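# Screw and tighten the two red-taped housing corners

## Task

Take screws from the screw feeder and drive one into the hole at each of the two housing corners marked with red tape. Each counts as tight only when the screwdriver motor halted on its own at the torque limit (stopped_at_torque=1) and the screw was not turned or moved afterwards. The two unmarked holes must stay empty: no screw tip may remain in them. A screw that was pushed in rather than turned must be fully backed out and driven again. After the last screw, release it and raise the screwdriver well clear above the screw heads.

## Robot and tools

Robot: one arm with six joints (waist, shoulder, elbow, forearm roll, wrist pitch, wrist roll) carrying a powered screwdriver. The screwdriver is a hex key inside a thin vacuum sleeve that can hold a screw. The tool point is the hex key's tip when unloaded. The key lies along the tool point's +z axis and can give back 12 mm when pressed. A flat block about 9 cm from the last joint's axis sticks out toward the screwdriver's -y side and rotates with it, so watch it near the housing and feeder.

Frames: the scene frame has its origin on the table top straight beneath the arm base, +z up, +y to the left when facing +x. The result's state line reports end_effector_position (m), end_effector_quat_wxyz and velocities (m/s, rad/s) in this frame. The reported position can be off, more so at long reach. The base may be tilted.

The row: every motion command is a row of 9 numbers, each in [-1, 1]: dx, dy, dz, rx, ry, rz, spindle, torque_limit, sleeve_vacuum. The first six are an offset, not a pose: they are expressed in the tool point's own axes and measured from the tool point pose shown in the last result (or, before any result shows it, or for a later call in the same reply, from where the arm is when the call starts). 1.0 equals 0.6 m for dx, dy, dz and 180 degrees for rx, ry, rz, which form one rotation vector. All-zero offsets do not mean hold still; they pull the arm back to that reference pose. spindle: +1 drives a screw in (clockwise, 500 rpm), -1 backs it out; full speed after 0.5 s. It keeps running at the last value, even between calls and while you reply, and the arm will not follow the screw then, so finish actions with spindle 0. torque_limit maps linearly from 0.3 N m at -1 to 1.2 N m at +1. sleeve_vacuum above 0.01 holds a screw; anything else releases it. torque_limit and sleeve_vacuum persist.

Tools:
- execute_actions {actions, pictures}: actions is a list of at most one item. An empty list just reports state. An item with rows (1 to 15 rows) and steps (1 to 15, default 15) runs that many 1/30 s steps; each row is one step and the last repeats. Each row is an offset from the same reference pose, not from the prior row. An item with only steps (up to 300) is a wait counted from the last result, reply time included. pictures toggles camera images.
- move {target, speed}: target is one 9-number row as above; the arm travels in a straight line toward that offset pose over 0.5 to 10 s. speed is m/s, 0.002 to 0.5 (default 0.25); rotation up to twice that in rad/s. The tool numbers are sent at the start. It does not avoid obstacles and can overshoot speed near full reach. The result adds a move: line (done, off_target, moving, held or fault, plus limits such as paced or held) and distance to target.
- wait {seconds}: 0 to 10 s, sends nothing new.
- zoom_image {camera, region}: camera is cam_high or cam_wrist; region [x0, y0, x1, y1] in pixels, at most 504 by 504, origin top-left.
- finished_scene {scene}: ends the given scene, grades it irreversibly, and gives the next task.

Cameras: cam_high (fixed) and cam_wrist (fisheye, on the hand), both 504x504. Calibration matrices are given but may be off by a few degrees and millimetres.

Motion limits: each step the commanded pose is clipped to 70 mm and 16 degrees from the measured pose; position wins over orientation. After an action the arm only continues to the last clipped pose, so check the result and send the rest. "pose unreachable" or HELD means the clearance check altered or blocked steps. "Hand target" shows where the controller is heading.

Screwing procedure: put the tool point on the screw axis, 2 mm below the top of the head, and turn slowly with spindle between -0.2 and 0.2 (negative engages only, positive also drives). screw_detected=1 (sleeve_vacuum_kpa above 30) shows a screw is seated on the sleeve. While driving, lower the arm 0.7 mm per turn; turns in the result counts key turns, positive clockwise. The motor stops at 95 % of torque_limit, either when seated or jammed, giving stopped_at_torque=1; after that a positive spindle does nothing until spindle has been 0 or below for 0.5 s. Backing out never stops by itself; if turns does not decrease, raise torque_limit. Never press a screw in without turning.

Avoid: joint torque reaching load limits (waist 57, shoulder 57, elbow 47.5, forearm roll 25.6, wrist pitch 18, wrist roll 18 N m) causes a fault: the arm backs off, holds 10 s and drops the rest of the call. Motors heat while holding loads; MOTOR HOT appears from 65 °C and brakes engage at 80 °C. Approach contacts slowly, avoid hard hits, drops and slips, and never knock anything off the table. Loose objects may occasionally be nudged.

Each tool is called after "Call:" as name([rows], argument=value, ...), one row to a line, values as JSON.

## Session

Call:
execute_actions(actions=[])

Scene clock: 0.00 s of 6600.00 s.
end_effector_position=(+0.3092, -0.3060, +0.5348) sleeve_vacuum_kpa=0 screw_detected=0 stopped_at_torque=0 turns=0.00 end_effector_quat_wxyz=(-0.319, +0.583, +0.663, +0.344) end_effector_velocity=(-0.000, +0.000, -0.000) end_effector_angular_velocity=(+0.000, -0.000, +0.001)
Joint positions: [-0.017  0.344 -1.116  0.003 -1.458 -0.017]
Joint velocities: [ 0.    -0.     0.     0.     0.    -0.001]
Motor temperatures (°C, as the motors report them): [27 28 32 29 32 33]
Hand target: +0.309, -0.306, +0.535; -0.319, +0.583, +0.663, +0.344
camera_calibration (this result's frames):
cam_wrist: T_world_to_cam=[[-0.0851229, 0.619197, 0.780608, -0.0981718], [0.957385, -0.166178, 0.236216, -0.486366], [0.275984, 0.767451, -0.578664, 0.706287], [0, 0, 0, 1]] pos_world=[0.26236, -0.562076, 0.600225]

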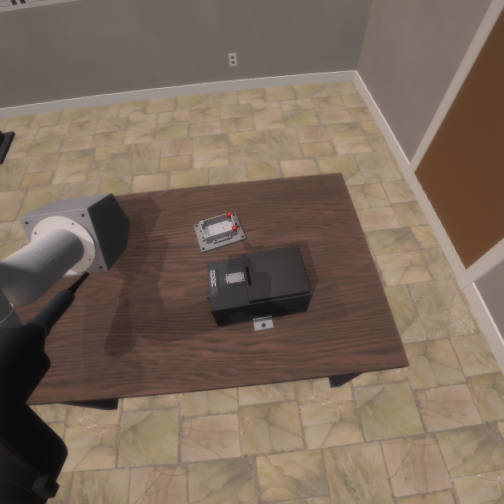

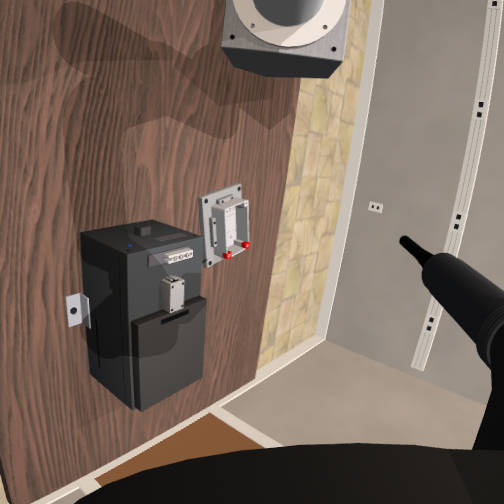

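Call:
move(target=[-0.271, 0.224, 0.483, 0.031, -0.309, 0, 0, 0.5, 1], speed=0.3)

Scene clock: 6.90 s of 6600.00 s.
end_effector_position=(+0.4553, -0.1461, +0.2491) sleeve_vacuum_kpa=14 screw_detected=0 stopped_at_torque=0 turns=0.00 end_effector_quat_wxyz=(+0.001, +0.662, +0.750, +0.001) end_effector_velocity=(+0.000, +0.002, -0.002) end_effector_angular_velocity=(-0.007, +0.004, -0.001)
Joint positions: [ 0.361 -0.417 -0.976 -0.882 -1.284  0.957]
Joint velocities: [-0.    -0.012 -0.004 -0.002 -0.003  0.007]
Motor temperatures (°C, as the motors report them): [27 28 32 29 32 33]
Hand target: +0.455, -0.146, +0.249; +0.001, +0.662, +0.750, +0.000
Off the commanded pose: 0.001 m, 0 deg.
After step 90, 1.57 s passed at rest.
move: done
camera_calibration (this result's frames):
cam_wrist: T_world_to_cam=[[-0.09101, 0.992834, -0.0774415, 0.309295], [0.949747, 0.109921, 0.293083, -0.502559], [0.299495, -0.0468764, -0.952946, 0.341532], [0, 0, 0, 1]] pos_world=[0.403166, -0.235827, 0.496705]

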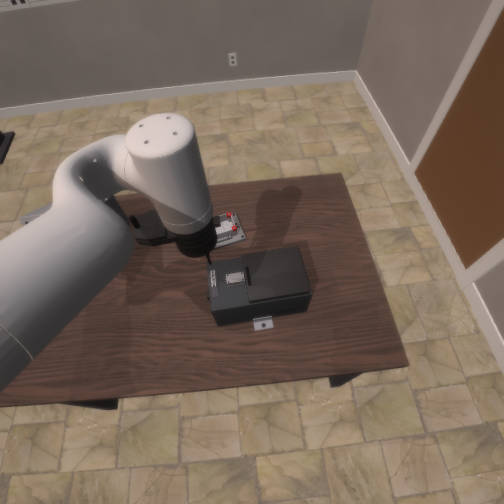

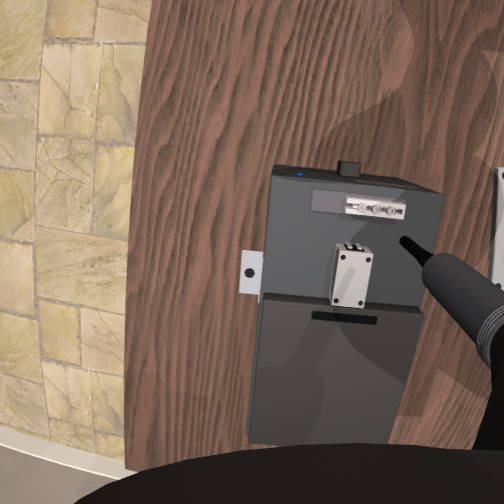

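Call:
zoom_image(camera="cam_wrist", region=[320, 170, 440, 260])

Region (320, 170, 440, 260) of cam_wrist's 504x504 image, scaled by 4.200, with more detail than that image has; it fills the top 378 rows of this view, and the rest is white.

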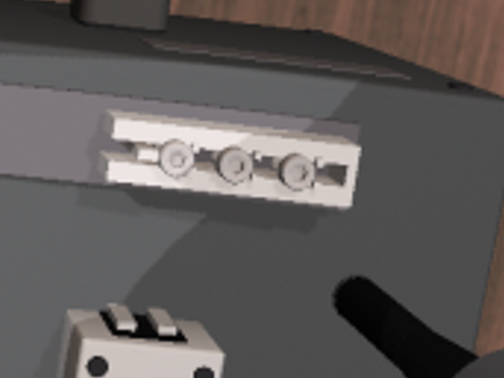

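Call:
move(target=[-0.017, -0.012, 0.107, 0, 0, 0, -0.1, 0.5, 1], speed=0.1)

Scene clock: 15.00 s of 6600.00 s.
end_effector_position=(+0.4500, -0.1573, +0.1852) sleeve_vacuum_kpa=14 screw_detected=0 stopped_at_torque=0 turns=-0.96 end_effector_quat_wxyz=(+0.001, +0.662, +0.750, +0.001) end_effector_velocity=(+0.001, -0.001, -0.003) end_effector_angular_velocity=(-0.000, -0.002, +0.001)
Joint positions: [ 0.257 -0.406 -0.881 -0.986 -1.193  0.997]
Joint velocities: [-0.004 -0.     0.003 -0.006  0.004  0.002]
Motor temperatures (°C, as the motors report them): [27 28 32 29 32 33]
Hand target: +0.450, -0.157, +0.185; +0.001, +0.662, +0.750, +0.000
Off the commanded pose: 0.000 m, 0 deg.
After step 90, 3.93 s passed at rest.
move: done
camera_calibration (this result's frames):
cam_wrist: T_world_to_cam=[[-0.0906103, 0.992843, -0.0778036, 0.314832], [0.949738, 0.109654, 0.293213, -0.477539], [0.299646, -0.0473249, -0.952876, 0.281566], [0, 0, 0, 1]] pos_world=[0.397693, -0.246889, 0.432813]

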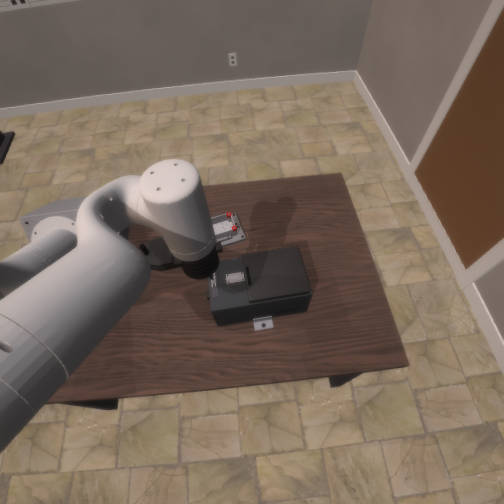

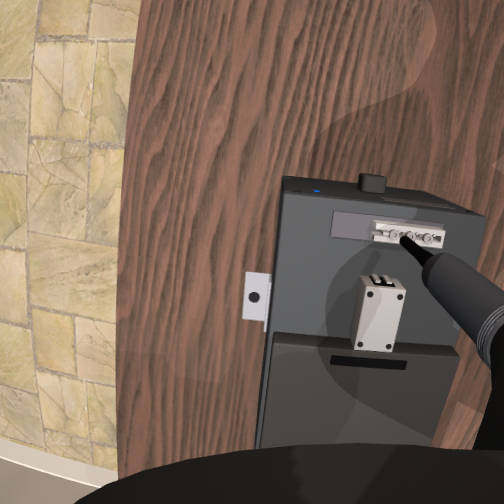

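Call:
zoom_image(camera="cam_wrist", region=[350, 170, 470, 290])

Region (350, 170, 470, 290) of cam_wrist's 504x504 image, scaled by 4.200, with more detail than that image has.

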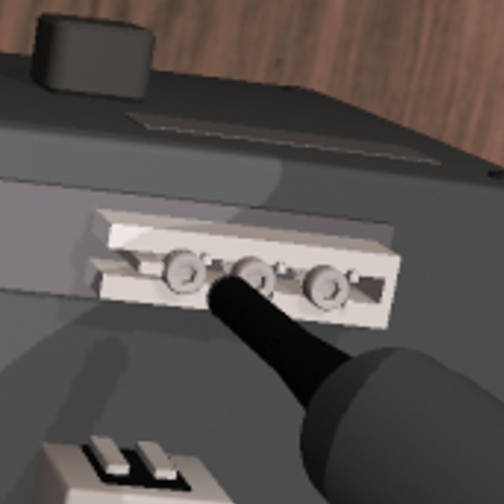

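Call:
move(target=[-0.0013, 0.0015, 0.022, 0, 0, 0, -0.1, 0.5, 1], speed=0.03)

Call:
move(target=[0, 0, 0.01, 0, 0, 0, -0.1, 0.5, 1], speed=0.005)

Scene clock: 22.33 s of 6600.00 s.
end_effector_position=(+0.4510, -0.1579, +0.1723) sleeve_vacuum_kpa=14 screw_detected=0 stopped_at_torque=0 turns=-7.07 end_effector_quat_wxyz=(+0.001, +0.662, +0.750, +0.001) end_effector_velocity=(-0.000, +0.000, -0.002) end_effector_angular_velocity=(+0.001, +0.001, +0.001)
Joint positions: [ 0.234 -0.413 -0.871 -1.01  -1.175  1.006]
Joint velocities: [-0.004 -0.001  0.001 -0.002  0.003  0.   ]
Motor temperatures (°C, as the motors report them): [28 28 32 29 32 33]
Hand target: +0.451, -0.158, +0.172; +0.001, +0.662, +0.750, +0.001
Off the commanded pose: 0.000 m, 0 deg.
move: done
camera_calibration (this result's frames):
cam_wrist: T_world_to_cam=[[-0.0905303, 0.992843, -0.0778868, 0.314587], [0.949736, 0.109604, 0.293239, -0.474686], [0.299677, -0.0474249, -0.952861, 0.268842], [0, 0, 0, 1]] pos_world=[0.39874, -0.247558, 0.419868]

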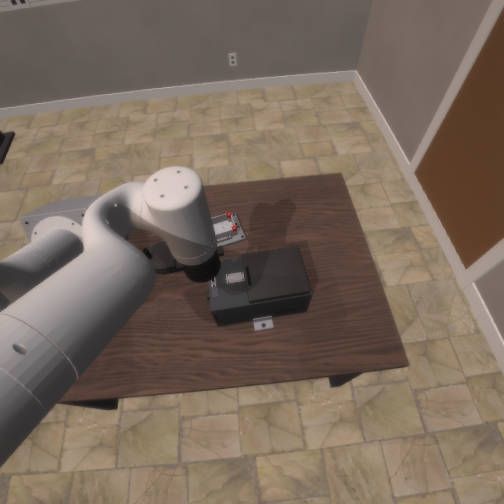

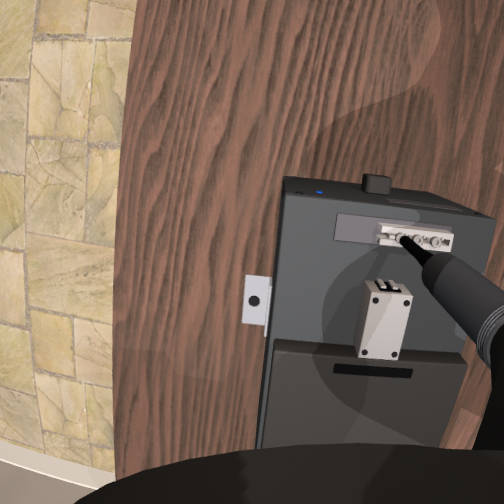

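Scene clock: 24.00 s of 6600.00 s.
end_effector_position=(+0.4511, -0.1580, +0.1662) sleeve_vacuum_kpa=14 screw_detected=0 stopped_at_torque=0 turns=-8.46 end_effector_quat_wxyz=(+0.001, +0.662, +0.750, +0.001) end_effector_velocity=(-0.000, +0.000, -0.001) end_effector_angular_velocity=(-0.000, +0.001, +0.000)
Joint positions: [ 0.224 -0.416 -0.866 -1.021 -1.167  1.012]
Joint velocities: [-0.002 -0.001  0.001 -0.002  0.002  0.001]
Motor temperatures (°C, as the motors report them): [28 28 32 29 32 33]
Hand target: +0.451, -0.158, +0.166; +0.001, +0.662, +0.750, +0.001
Off the commanded pose: 0.000 m, 0 deg.
move: done
camera_calibration (this result's frames):
cam_wrist: T_world_to_cam=[[-0.0904431, 0.992852, -0.0778781, 0.314106], [0.949717, 0.109522, 0.293328, -0.473035], [0.299761, -0.0474327, -0.952834, 0.263026], [0, 0, 0, 1]] pos_world=[0.398813, -0.247577, 0.413837]

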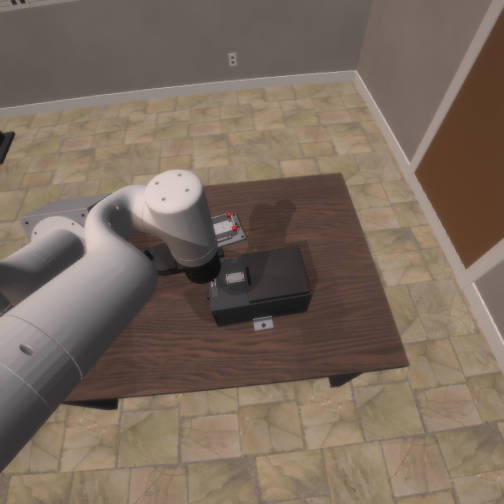

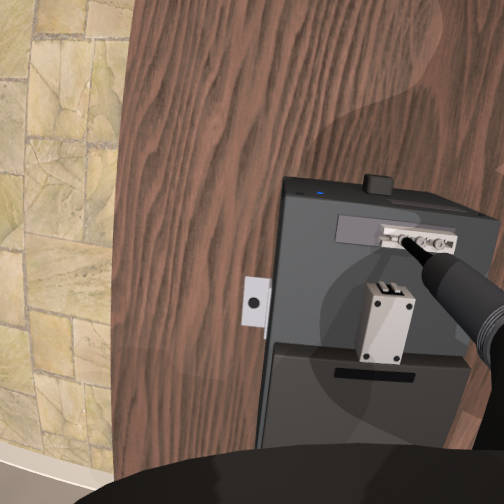

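Call:
zoom_image(camera="cam_wrist", region=[350, 170, 470, 290])

Region (350, 170, 470, 290) of cam_wrist's 504x504 image, scaled by 4.200, with more detail than that image has.

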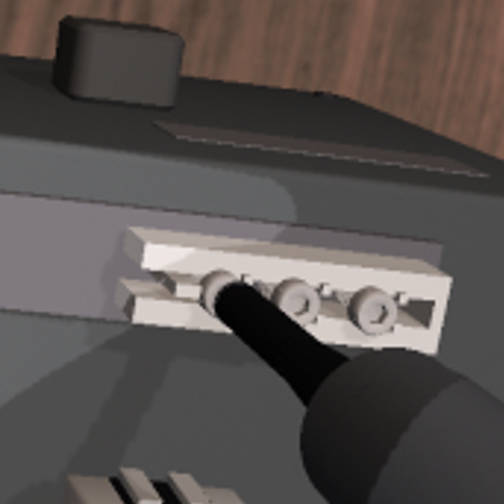

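Call:
move(target=[-0.0033, -0.002, -0.008, 0, 0, 0, -0.1, 0.5, 1], speed=0.02)

Call:
move(target=[0, 0, 0.009, 0, 0, 0, -0.1, 0.5, 1], speed=0.005)

Scene clock: 30.40 s of 6600.00 s.
end_effector_position=(+0.4501, -0.1601, +0.1707) sleeve_vacuum_kpa=26 screw_detected=0 stopped_at_torque=0 turns=-13.80 end_effector_quat_wxyz=(+0.001, +0.662, +0.750, +0.000) end_effector_velocity=(-0.000, -0.005, +0.002) end_effector_angular_velocity=(-0.007, +0.002, -0.004)
Joint positions: [ 0.23  -0.408 -0.867 -1.013 -1.174  1.005]
Joint velocities: [ 0.002  0.005 -0.003  0.003 -0.012 -0.002]
Motor temperatures (°C, as the motors report them): [28 28 32 29 32 33]
Hand target: +0.450, -0.160, +0.171; +0.001, +0.662, +0.750, +0.001
Off the commanded pose: 0.000 m, 0 deg.
move: done
camera_calibration (this result's frames):
cam_wrist: T_world_to_cam=[[-0.0904917, 0.992816, -0.0782796, 0.316621], [0.949772, 0.109678, 0.293094, -0.473121], [0.299574, -0.0478252, -0.952874, 0.267533], [0, 0, 0, 1]] pos_world=[0.397863, -0.249661, 0.418379]

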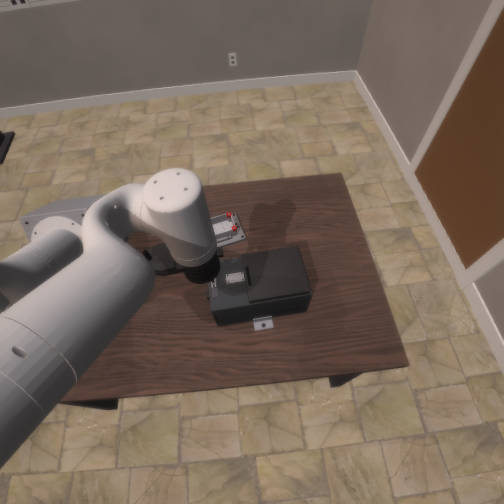

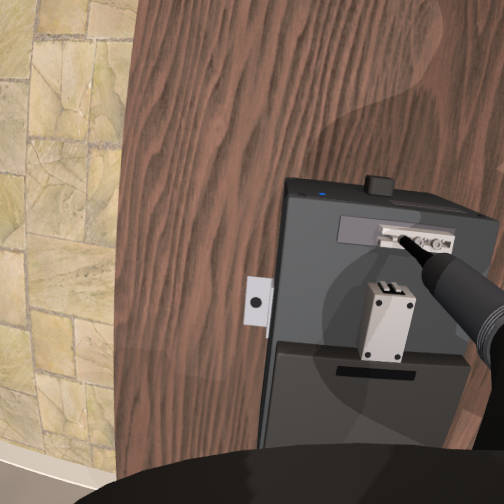

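Scene clock: 31.93 s of 6600.00 s.
end_effector_position=(+0.4502, -0.1602, +0.1658) sleeve_vacuum_kpa=40 screw_detected=1 stopped_at_torque=0 turns=-15.07 end_effector_quat_wxyz=(+0.001, +0.662, +0.750, +0.001) end_effector_velocity=(-0.000, -0.000, -0.002) end_effector_angular_velocity=(-0.001, +0.000, +0.000)
Joint positions: [ 0.222 -0.411 -0.862 -1.022 -1.167  1.01 ]
Joint velocities: [-0.002 -0.001  0.002 -0.003  0.001  0.002]
Motor temperatures (°C, as the motors report them): [28 28 32 29 32 33]
Hand target: +0.450, -0.160, +0.166; +0.001, +0.662, +0.750, +0.000
Off the commanded pose: 0.000 m, 0 deg.
move: done
camera_calibration (this result's frames):
cam_wrist: T_world_to_cam=[[-0.0903438, 0.992847, -0.0780516, 0.316164], [0.949719, 0.10948, 0.29334, -0.471829], [0.299787, -0.0476255, -0.952817, 0.262708], [0, 0, 0, 1]] pos_world=[0.397912, -0.249735, 0.413396]

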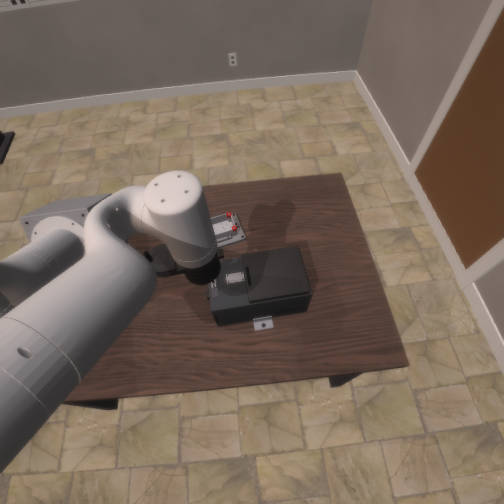

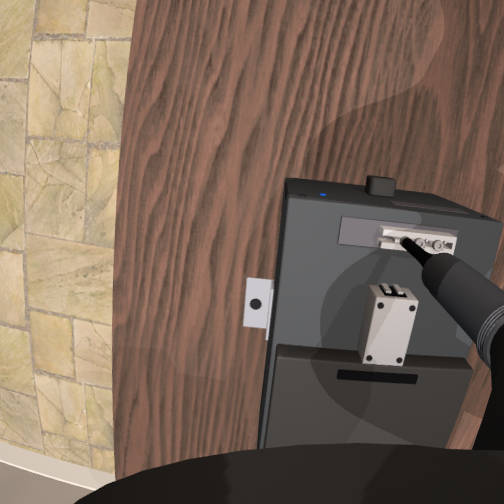

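Call:
move(target=[0, 0, -0.125, 0, 0, 0, 0, 0.5, 1], speed=0.12)

Call:
move(target=[0.3485, 0.17, 0.067, 0, 0, 0, 0, 0.5, 1], speed=0.3)

Scene clock: 38.23 s of 6600.00 s.
end_effector_position=(+0.4497, -0.1599, +0.2404) sleeve_vacuum_kpa=40 screw_detected=1 stopped_at_torque=0 turns=-19.35 end_effector_quat_wxyz=(+0.001, +0.662, +0.750, +0.001) end_effector_velocity=(+0.000, +0.000, +0.003) end_effector_angular_velocity=(+0.001, -0.001, -0.000)
Joint positions: [ 0.34  -0.381 -0.944 -0.898 -1.277  0.948]
Joint velocities: [ 0.004  0.001 -0.004  0.004 -0.004 -0.002]
Motor temperatures (°C, as the motors report them): [28 28 32 29 32 33]
Hand target: +0.450, -0.160, +0.241; +0.001, +0.662, +0.750, +0.001
Off the commanded pose: 0.001 m, 0 deg.
move: done
camera_calibration (this result's frames):
cam_wrist: T_world_to_cam=[[-0.0908971, 0.992838, -0.0775312, 0.321797], [0.949734, 0.109843, 0.293154, -0.493128], [0.29957, -0.0469873, -0.952916, 0.334231], [0, 0, 0, 1]] pos_world=[0.397465, -0.249621, 0.488006]

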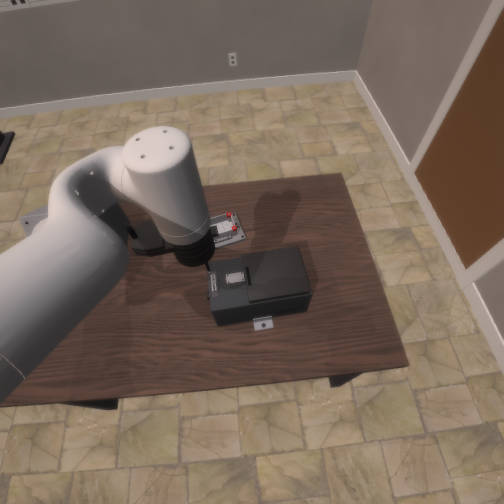

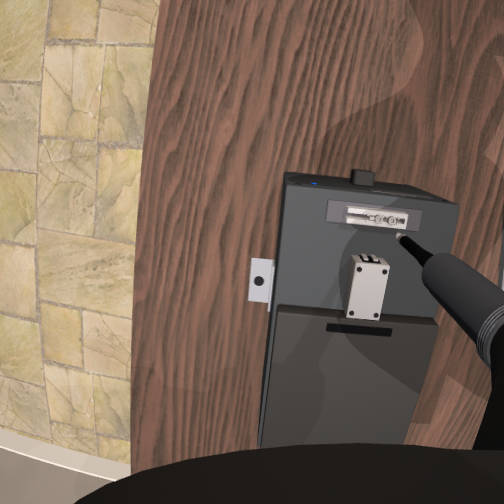

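Scene clock: 39.77 s of 6600.00 s.
end_effector_position=(+0.5243, +0.0600, +0.2006) sleeve_vacuum_kpa=40 screw_detected=1 stopped_at_torque=0 turns=-19.35 end_effector_quat_wxyz=(+0.001, +0.662, +0.750, +0.001) end_effector_velocity=(+0.001, +0.002, -0.001) end_effector_angular_velocity=(-0.002, +0.001, +0.003)
Joint positions: [ 0.416 -0.961 -1.327 -0.891 -1.181  1.133]
Joint velocities: [ 0.    -0.009 -0.009  0.001 -0.002 -0.003]
Motor temperatures (°C, as the motors report them): [28 28 32 29 32 33]
Hand target: +0.524, +0.060, +0.200; +0.001, +0.662, +0.750, +0.000
Off the commanded pose: 0.001 m, 0 deg.
move: done
camera_calibration (this result's frames):
cam_wrist: T_world_to_cam=[[-0.0904278, 0.99286, -0.0777957, 0.107], [0.94971, 0.109485, 0.293367, -0.576477], [0.299789, -0.0473548, -0.952829, 0.28417], [0, 0, 0, 1]] pos_world=[0.471971, -0.0296633, 0.448209]

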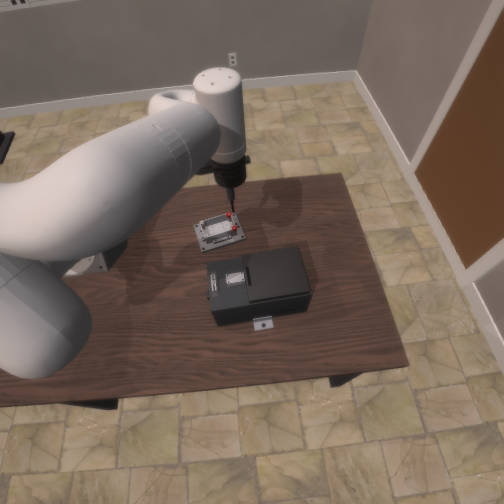

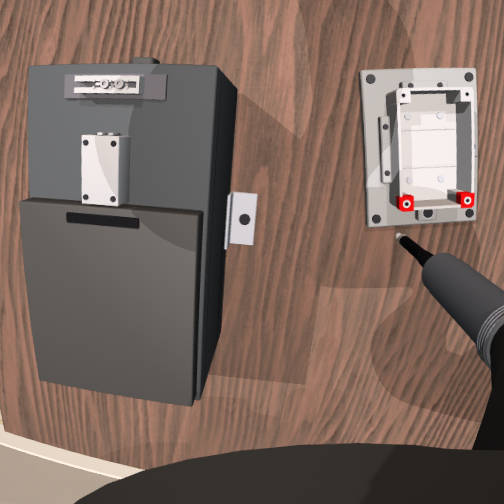

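Call:
move(target=[0.063, -0.0077, 0.143, 0, 0, 0, 0, 0.5, 1], speed=0.15)

Scene clock: 46.07 s of 6600.00 s.
end_effector_position=(+0.5156, +0.0965, +0.1151) sleeve_vacuum_kpa=40 screw_detected=1 stopped_at_torque=0 turns=-19.35 end_effector_quat_wxyz=(+0.001, +0.662, +0.749, +0.001) end_effector_velocity=(-0.000, +0.001, -0.003) end_effector_angular_velocity=(-0.001, -0.000, +0.001)
Joint positions: [ 0.348 -1.079 -1.296 -1.009 -1.079  1.255]
Joint velocities: [-0.002 -0.004 -0.    -0.004  0.001  0.003]
Motor temperatures (°C, as the motors report them): [28 28 32 29 32 33]
Hand target: +0.515, +0.097, +0.115; +0.001, +0.662, +0.750, +0.000
Off the commanded pose: 0.001 m, 0 deg.
After step 90, 2.10 s passed at rest.
move: done
camera_calibration (this result's frames):
cam_wrist: T_world_to_cam=[[-0.0898754, 0.992875, -0.0782416, 0.0630867], [0.949671, 0.109104, 0.293634, -0.547099], [0.300079, -0.0479133, -0.95271, 0.206885], [0, 0, 0, 1]] pos_world=[0.463152, 0.0069659, 0.362684]

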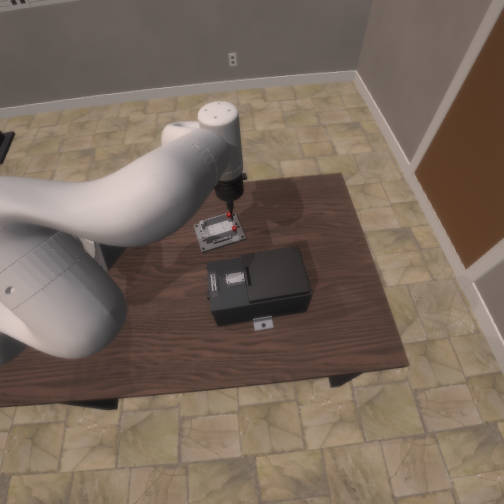

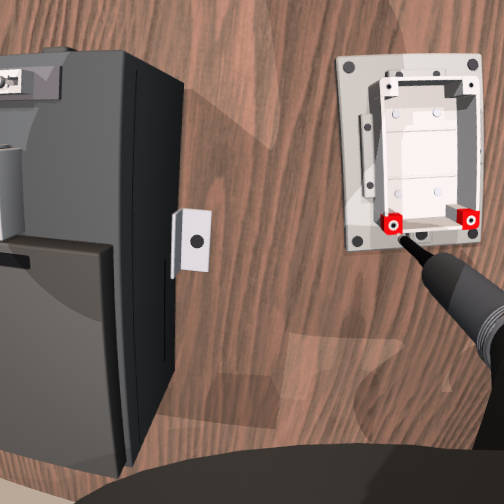

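Call:
zoom_image(camera="cam_wrist", region=[350, 170, 490, 290])

Region (350, 170, 490, 290) of cam_wrist's 504x504 image, scaled by 3.600, with more detail than that image has; it fills the top 432 rows of this view, and the rest is white.

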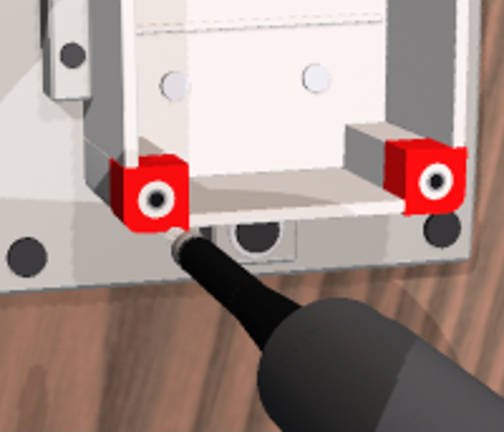

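Call:
move(target=[0.0185, 0.0063, 0.05, 0, 0, 0, 0, 0.5, 1], speed=0.05)

Scene clock: 52.90 s of 6600.00 s.
end_effector_position=(+0.5182, +0.1078, +0.0853) sleeve_vacuum_kpa=40 screw_detected=1 stopped_at_torque=0 turns=-19.35 end_effector_quat_wxyz=(+0.001, +0.662, +0.749, +0.001) end_effector_velocity=(+0.000, +0.001, -0.002) end_effector_angular_velocity=(-0.001, -0.001, +0.000)
Joint positions: [ 0.317 -1.13  -1.311 -1.054 -1.055  1.287]
Joint velocities: [-0.002 -0.004 -0.001 -0.004  0.001  0.002]
Motor temperatures (°C, as the motors report them): [28 28 32 29 32 33]
Hand target: +0.518, +0.108, +0.085; +0.001, +0.662, +0.749, +0.001
Off the commanded pose: 0.000 m, 0 deg.
After step 90, 2.77 s passed at rest.
move: done
camera_calibration (this result's frames):
cam_wrist: T_world_to_cam=[[-0.0896969, 0.992881, -0.0783689, 0.0496812], [0.949648, 0.108978, 0.293756, -0.54204], [0.300205, -0.0480739, -0.952662, 0.178271], [0, 0, 0, 1]] pos_world=[0.465685, 0.0183128, 0.332953]

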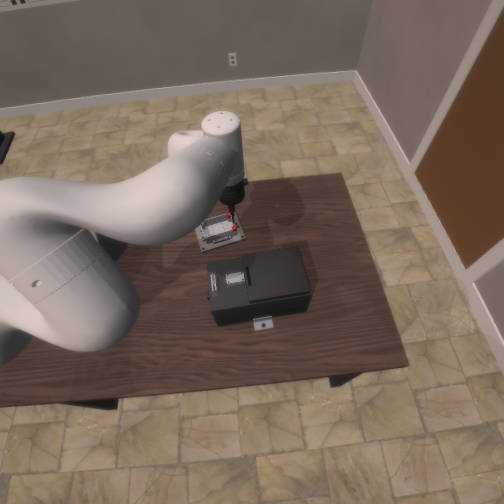

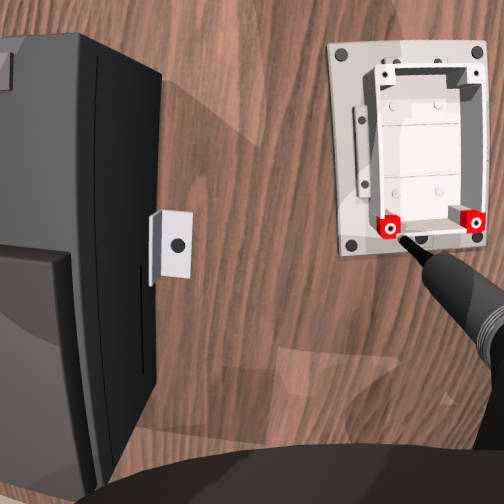

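Call:
zoom_image(camera="cam_wrist", region=[350, 170, 490, 290])

Region (350, 170, 490, 290) of cam_wrist's 504x504 image, scaled by 3.600, with more detail than that image has; it fills the top 432 rows of this view, and the rest is white.

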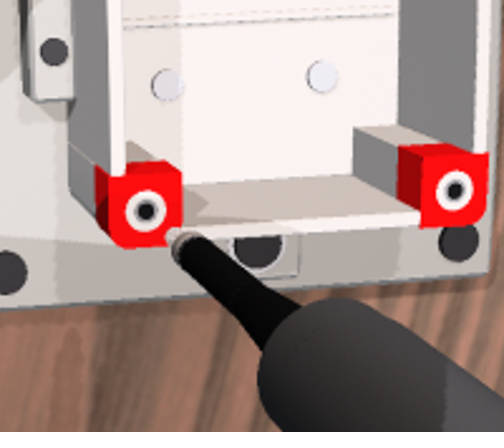

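Call:
move(target=[0.003, 0.001, 0.029, 0, 0, 0, 0, 0.5, 1], speed=0.03)

Scene clock: 59.93 s of 6600.00 s.
end_effector_position=(+0.5189, +0.1096, +0.0684) sleeve_vacuum_kpa=40 screw_detected=1 stopped_at_torque=0 turns=-19.35 end_effector_quat_wxyz=(+0.002, +0.662, +0.749, +0.001) end_effector_velocity=(-0.000, -0.000, -0.003) end_effector_angular_velocity=(-0.002, +0.000, +0.000)
Joint positions: [ 0.296 -1.149 -1.31  -1.084 -1.043  1.305]
Joint velocities: [-0.003 -0.003  0.    -0.005  0.     0.003]
Motor temperatures (°C, as the motors report them): [28 28 32 29 32 33]
Hand target: +0.519, +0.110, +0.068; +0.001, +0.662, +0.749, +0.001
Off the commanded pose: 0.001 m, 0 deg.
After step 90, 3.10 s passed at rest.
move: done
camera_calibration (this result's frames):
cam_wrist: T_world_to_cam=[[-0.0894056, 0.992924, -0.0781636, 0.0464008], [0.949571, 0.108656, 0.294122, -0.537891], [0.300534, -0.0479258, -0.952566, 0.16182], [0, 0, 0, 1]] pos_world=[0.466282, 0.0201278, 0.315977]

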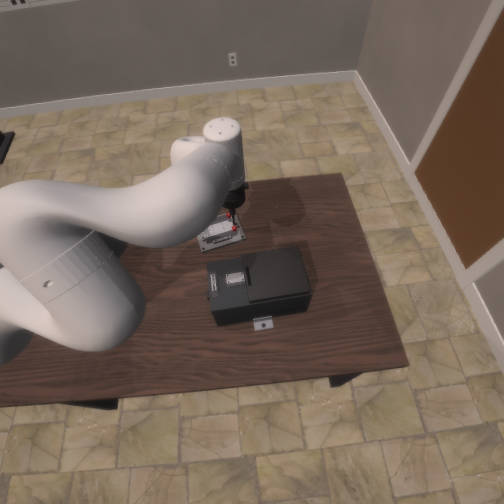

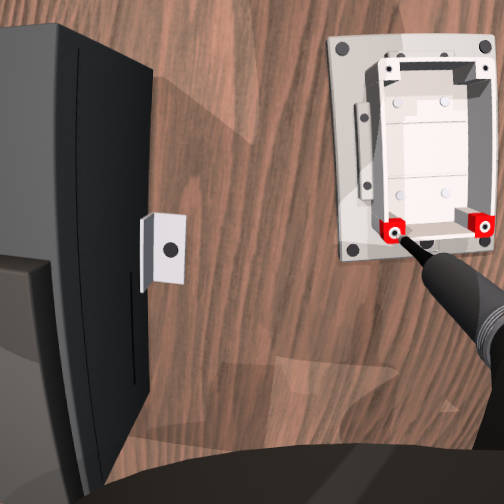

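Call:
zoom_image(camera="cam_wrist", region=[350, 170, 490, 290])

Region (350, 170, 490, 290) of cam_wrist's 504x504 image, scaled by 3.600, with more detail than that image has; it fills the top 432 rows of this view, and the rest is white.

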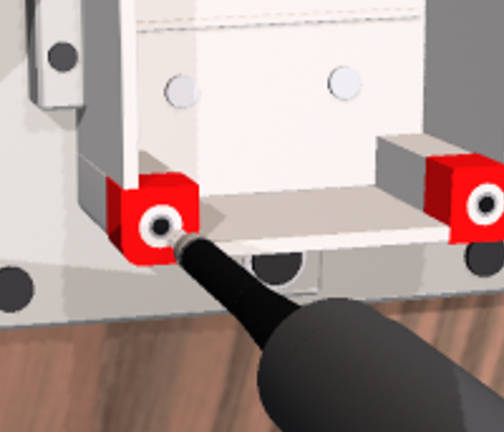

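Call:
move(target=[-0.0055, -0.0037, -0.007, 0, 0, 0, 0.2, 0.5, 1], speed=0.02)

Scene clock: 65.83 s of 6600.00 s.
end_effector_position=(+0.5171, +0.1062, +0.0723) sleeve_vacuum_kpa=40 screw_detected=1 stopped_at_torque=0 turns=-18.18 end_effector_quat_wxyz=(+0.002, +0.662, +0.749, +0.001) end_effector_velocity=(-0.001, -0.001, +0.002) end_effector_angular_velocity=(+0.001, +0.001, +0.000)
Joint positions: [ 0.3   -1.136 -1.3   -1.08  -1.044  1.303]
Joint velocities: [ 0.002  0.005  0.004  0.003  0.    -0.002]
Motor temperatures (°C, as the motors report them): [28 28 32 29 32 33]
Hand target: +0.517, +0.106, +0.073; +0.001, +0.662, +0.749, +0.001
Off the commanded pose: 0.000 m, 0 deg.
After step 90, 2.17 s passed at rest.
move: done
camera_calibration (this result's frames):
cam_wrist: T_world_to_cam=[[-0.0894709, 0.992907, -0.0783045, 0.0500123], [0.949598, 0.108754, 0.294, -0.536983], [0.30043, -0.0480534, -0.952593, 0.166006], [0, 0, 0, 1]] pos_world=[0.46452, 0.016719, 0.319926]

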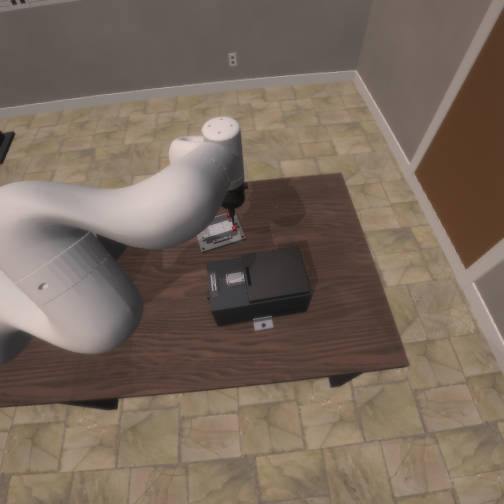

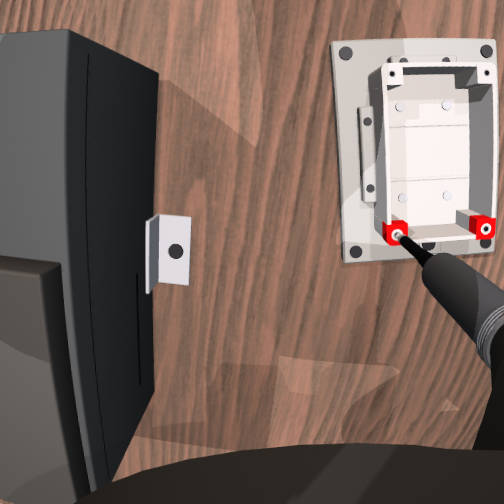

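Call:
move(target=[0, 0, 0.028, 0, 0, 0, 0.5, 0.5, 1], speed=0.0029)

Scene clock: 73.27 s of 6600.00 s.
end_effector_position=(+0.5172, +0.1061, +0.0556) sleeve_vacuum_kpa=40 screw_detected=1 stopped_at_torque=1 turns=3.48 end_effector_quat_wxyz=(+0.002, +0.662, +0.749, +0.001) end_effector_velocity=(-0.001, +0.000, -0.001) end_effector_angular_velocity=(+0.000, +0.002, -0.001)
Joint positions: [ 0.277 -1.151 -1.296 -1.111 -1.033  1.321]
Joint velocities: [-0.001 -0.001  0.     0.001  0.     0.   ]
Motor temperatures (°C, as the motors report them): [28 28 32 29 32 33]
Hand target: +0.517, +0.106, +0.056; +0.002, +0.662, +0.749, +0.001
Off the commanded pose: 0.000 m, 0 deg.
move: done
camera_calibration (this result's frames):
cam_wrist: T_world_to_cam=[[-0.089396, 0.992904, -0.0784168, 0.0487454], [0.949586, 0.108719, 0.294052, -0.532199], [0.300491, -0.0481765, -0.952567, 0.15002], [0, 0, 0, 1]] pos_world=[0.464647, 0.0166881, 0.30322]

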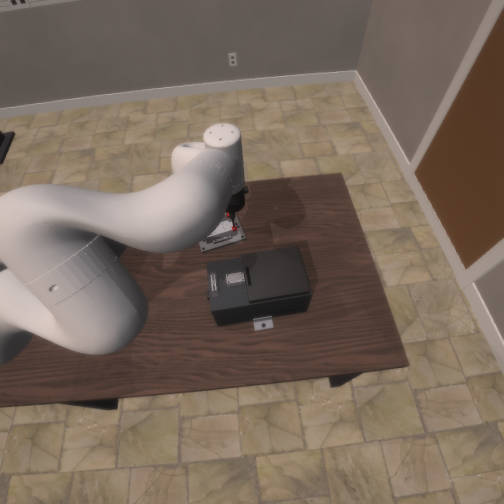

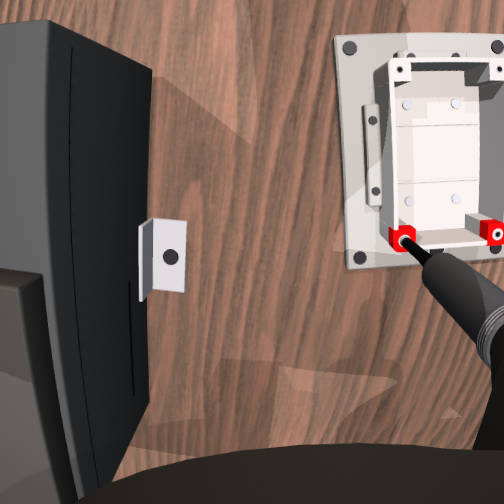

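Call:
move(target=[0, 0, -0.3, 0, 0, 0, 0, 0.5, 0], speed=0.2)

Call:
move(target=[-0.426, -0.166, 0, 0, 0, 0, 0, 0.5, 1], speed=0.3)

Scene clock: 77.20 s of 6600.00 s.
end_effector_position=(+0.5157, +0.1066, +0.2354) sleeve_vacuum_kpa=0 screw_detected=0 stopped_at_torque=1 turns=3.48 end_effector_quat_wxyz=(+0.001, +0.662, +0.750, +0.001) end_effector_velocity=(+0.001, +0.000, +0.003) end_effector_angular_velocity=(+0.000, -0.002, +0.001)
Joint positions: [ 0.497 -1.037 -1.423 -0.818 -1.216  1.138]
Joint velocities: [ 0.003  0.001 -0.004  0.002 -0.003 -0.003]
Motor temperatures (°C, as the motors report them): [28 28 32 29 32 33]
Hand target: +0.516, +0.107, +0.236; +0.001, +0.662, +0.750, +0.001
Off the commanded pose: 0.001 m, 0 deg.
move: done
camera_calibration (this result's frames):
cam_wrist: T_world_to_cam=[[-0.090343, 0.992906, -0.0773091, 0.0624411], [0.949672, 0.109267, 0.29357, -0.583679], [0.299934, -0.0468963, -0.952806, 0.321932], [0, 0, 0, 1]] pos_world=[0.463386, 0.0168762, 0.482917]

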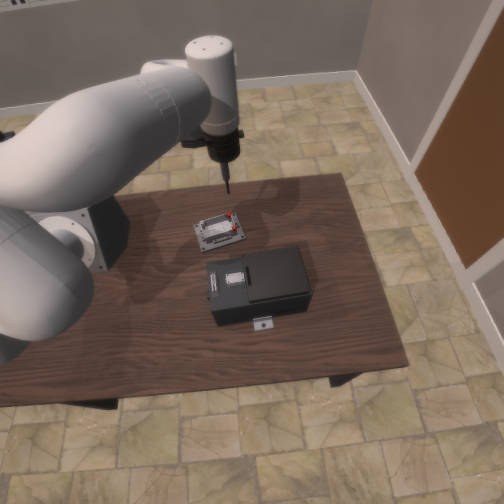

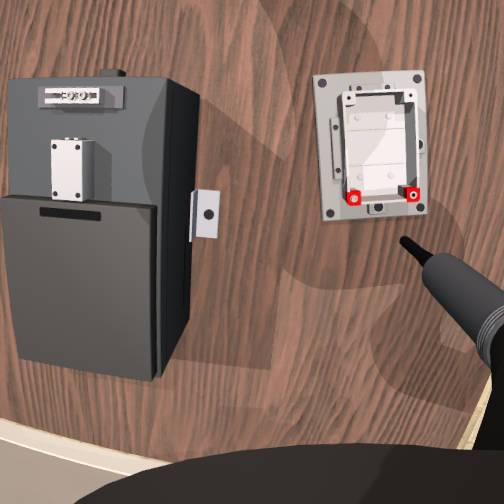

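Scene clock: 78.87 s of 6600.00 s.
end_effector_position=(+0.4495, -0.1591, +0.2349) sleeve_vacuum_kpa=14 screw_detected=0 stopped_at_torque=1 turns=3.48 end_effector_quat_wxyz=(+0.001, +0.662, +0.750, +0.001) end_effector_velocity=(-0.000, -0.002, +0.001) end_effector_angular_velocity=(+0.003, -0.000, -0.002)
Joint positions: [ 0.332 -0.383 -0.936 -0.906 -1.268  0.953]
Joint velocities: [-0.002  0.007  0.002  0.001 -0.    -0.003]
Motor temperatures (°C, as the motors report them): [28 28 32 29 32 33]
Hand target: +0.450, -0.159, +0.235; +0.001, +0.662, +0.750, +0.001
Off the commanded pose: 0.001 m, 0 deg.
move: done
camera_calibration (this result's frames):
cam_wrist: T_world_to_cam=[[-0.0905541, 0.99289, -0.077265, 0.320345], [0.949653, 0.109455, 0.293563, -0.491589], [0.299933, -0.0467916, -0.952812, 0.328851], [0, 0, 0, 1]] pos_world=[0.397214, -0.248872, 0.482397]

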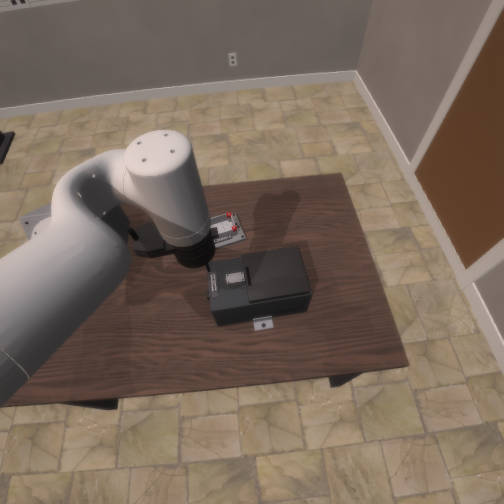

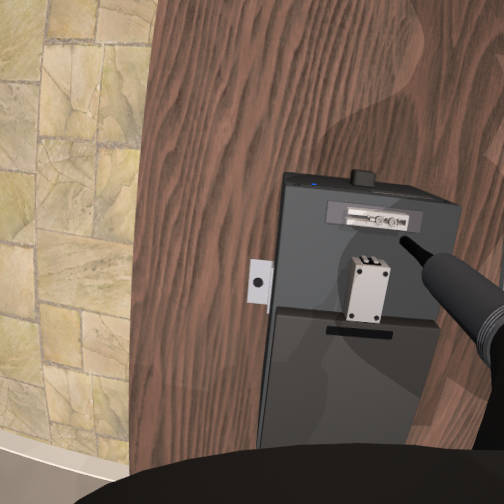

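Call:
move(target=[-0.0005, 0.001, 0.105, 0, 0, 0, -0.1, 0.5, 1], speed=0.08)

Call:
move(target=[0, 0, 0.01, 0, 0, 0, -0.1, 0.5, 1], speed=0.005)

Scene clock: 82.70 s of 6600.00 s.
end_effector_position=(+0.4506, -0.1595, +0.1722) sleeve_vacuum_kpa=14 screw_detected=0 stopped_at_torque=1 turns=2.43 end_effector_quat_wxyz=(+0.001, +0.662, +0.750, +0.001) end_effector_velocity=(-0.000, +0.000, -0.003) end_effector_angular_velocity=(-0.000, +0.002, +0.000)
Joint positions: [ 0.233 -0.409 -0.869 -1.011 -1.175  1.005]
Joint velocities: [-0.004 -0.002  0.002 -0.003  0.003  0.002]
Motor temperatures (°C, as the motors report them): [28 28 32 29 32 33]
Hand target: +0.451, -0.160, +0.172; +0.001, +0.662, +0.750, +0.001
Off the commanded pose: 0.000 m, 0 deg.
move: done
camera_calibration (this result's frames):
cam_wrist: T_world_to_cam=[[-0.0901365, 0.992898, -0.0776507, 0.315892], [0.949643, 0.109179, 0.293698, -0.474232], [0.300089, -0.0472676, -0.952739, 0.268648], [0, 0, 0, 1]] pos_world=[0.398206, -0.249174, 0.419762]

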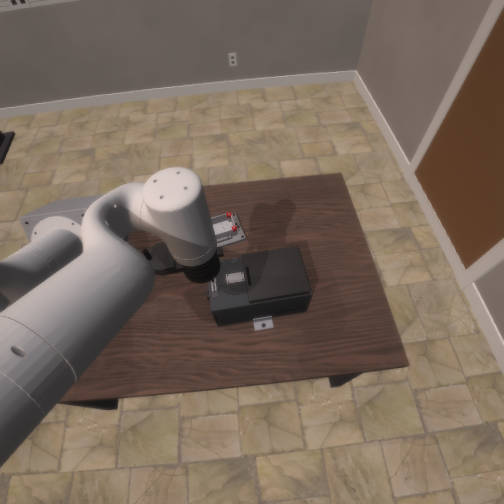

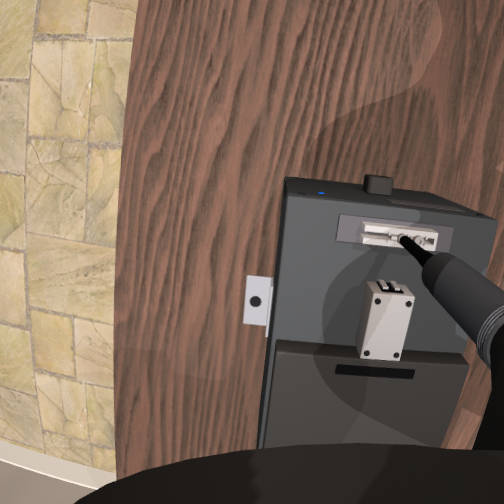

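Scene clock: 84.37 s of 6600.00 s.
end_effector_position=(+0.4507, -0.1595, +0.1661) sleeve_vacuum_kpa=40 screw_detected=1 stopped_at_torque=1 turns=1.04 end_effector_quat_wxyz=(+0.001, +0.662, +0.750, +0.001) end_effector_velocity=(-0.000, -0.000, -0.001) end_effector_angular_velocity=(-0.001, +0.001, -0.000)
Joint positions: [ 0.223 -0.412 -0.863 -1.022 -1.167  1.011]
Joint velocities: [-0.002 -0.001  0.001 -0.002  0.001  0.001]
Motor temperatures (°C, as the motors report them): [28 28 32 29 32 33]
Hand target: +0.451, -0.160, +0.166; +0.001, +0.662, +0.750, +0.001
Off the commanded pose: 0.000 m, 0 deg.
move: done
camera_calibration (this result's frames):
cam_wrist: T_world_to_cam=[[-0.0900776, 0.992911, -0.077551, 0.315335], [0.949615, 0.109098, 0.293817, -0.472568], [0.300194, -0.0471773, -0.952711, 0.262778], [0, 0, 0, 1]] pos_world=[0.398278, -0.249146, 0.413654]

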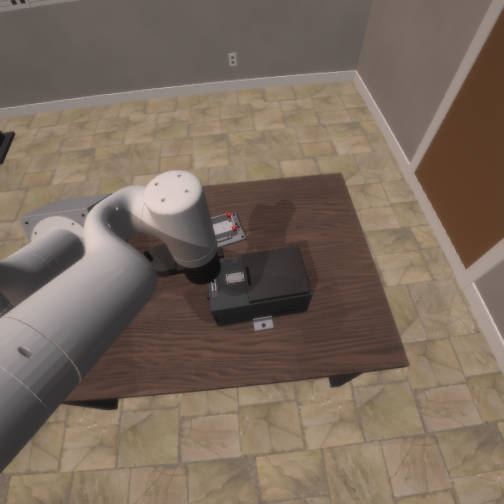

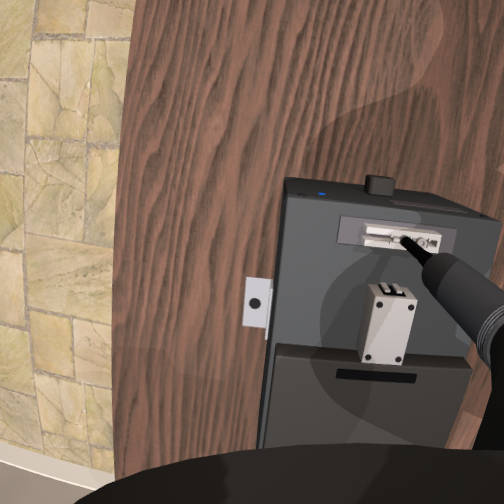

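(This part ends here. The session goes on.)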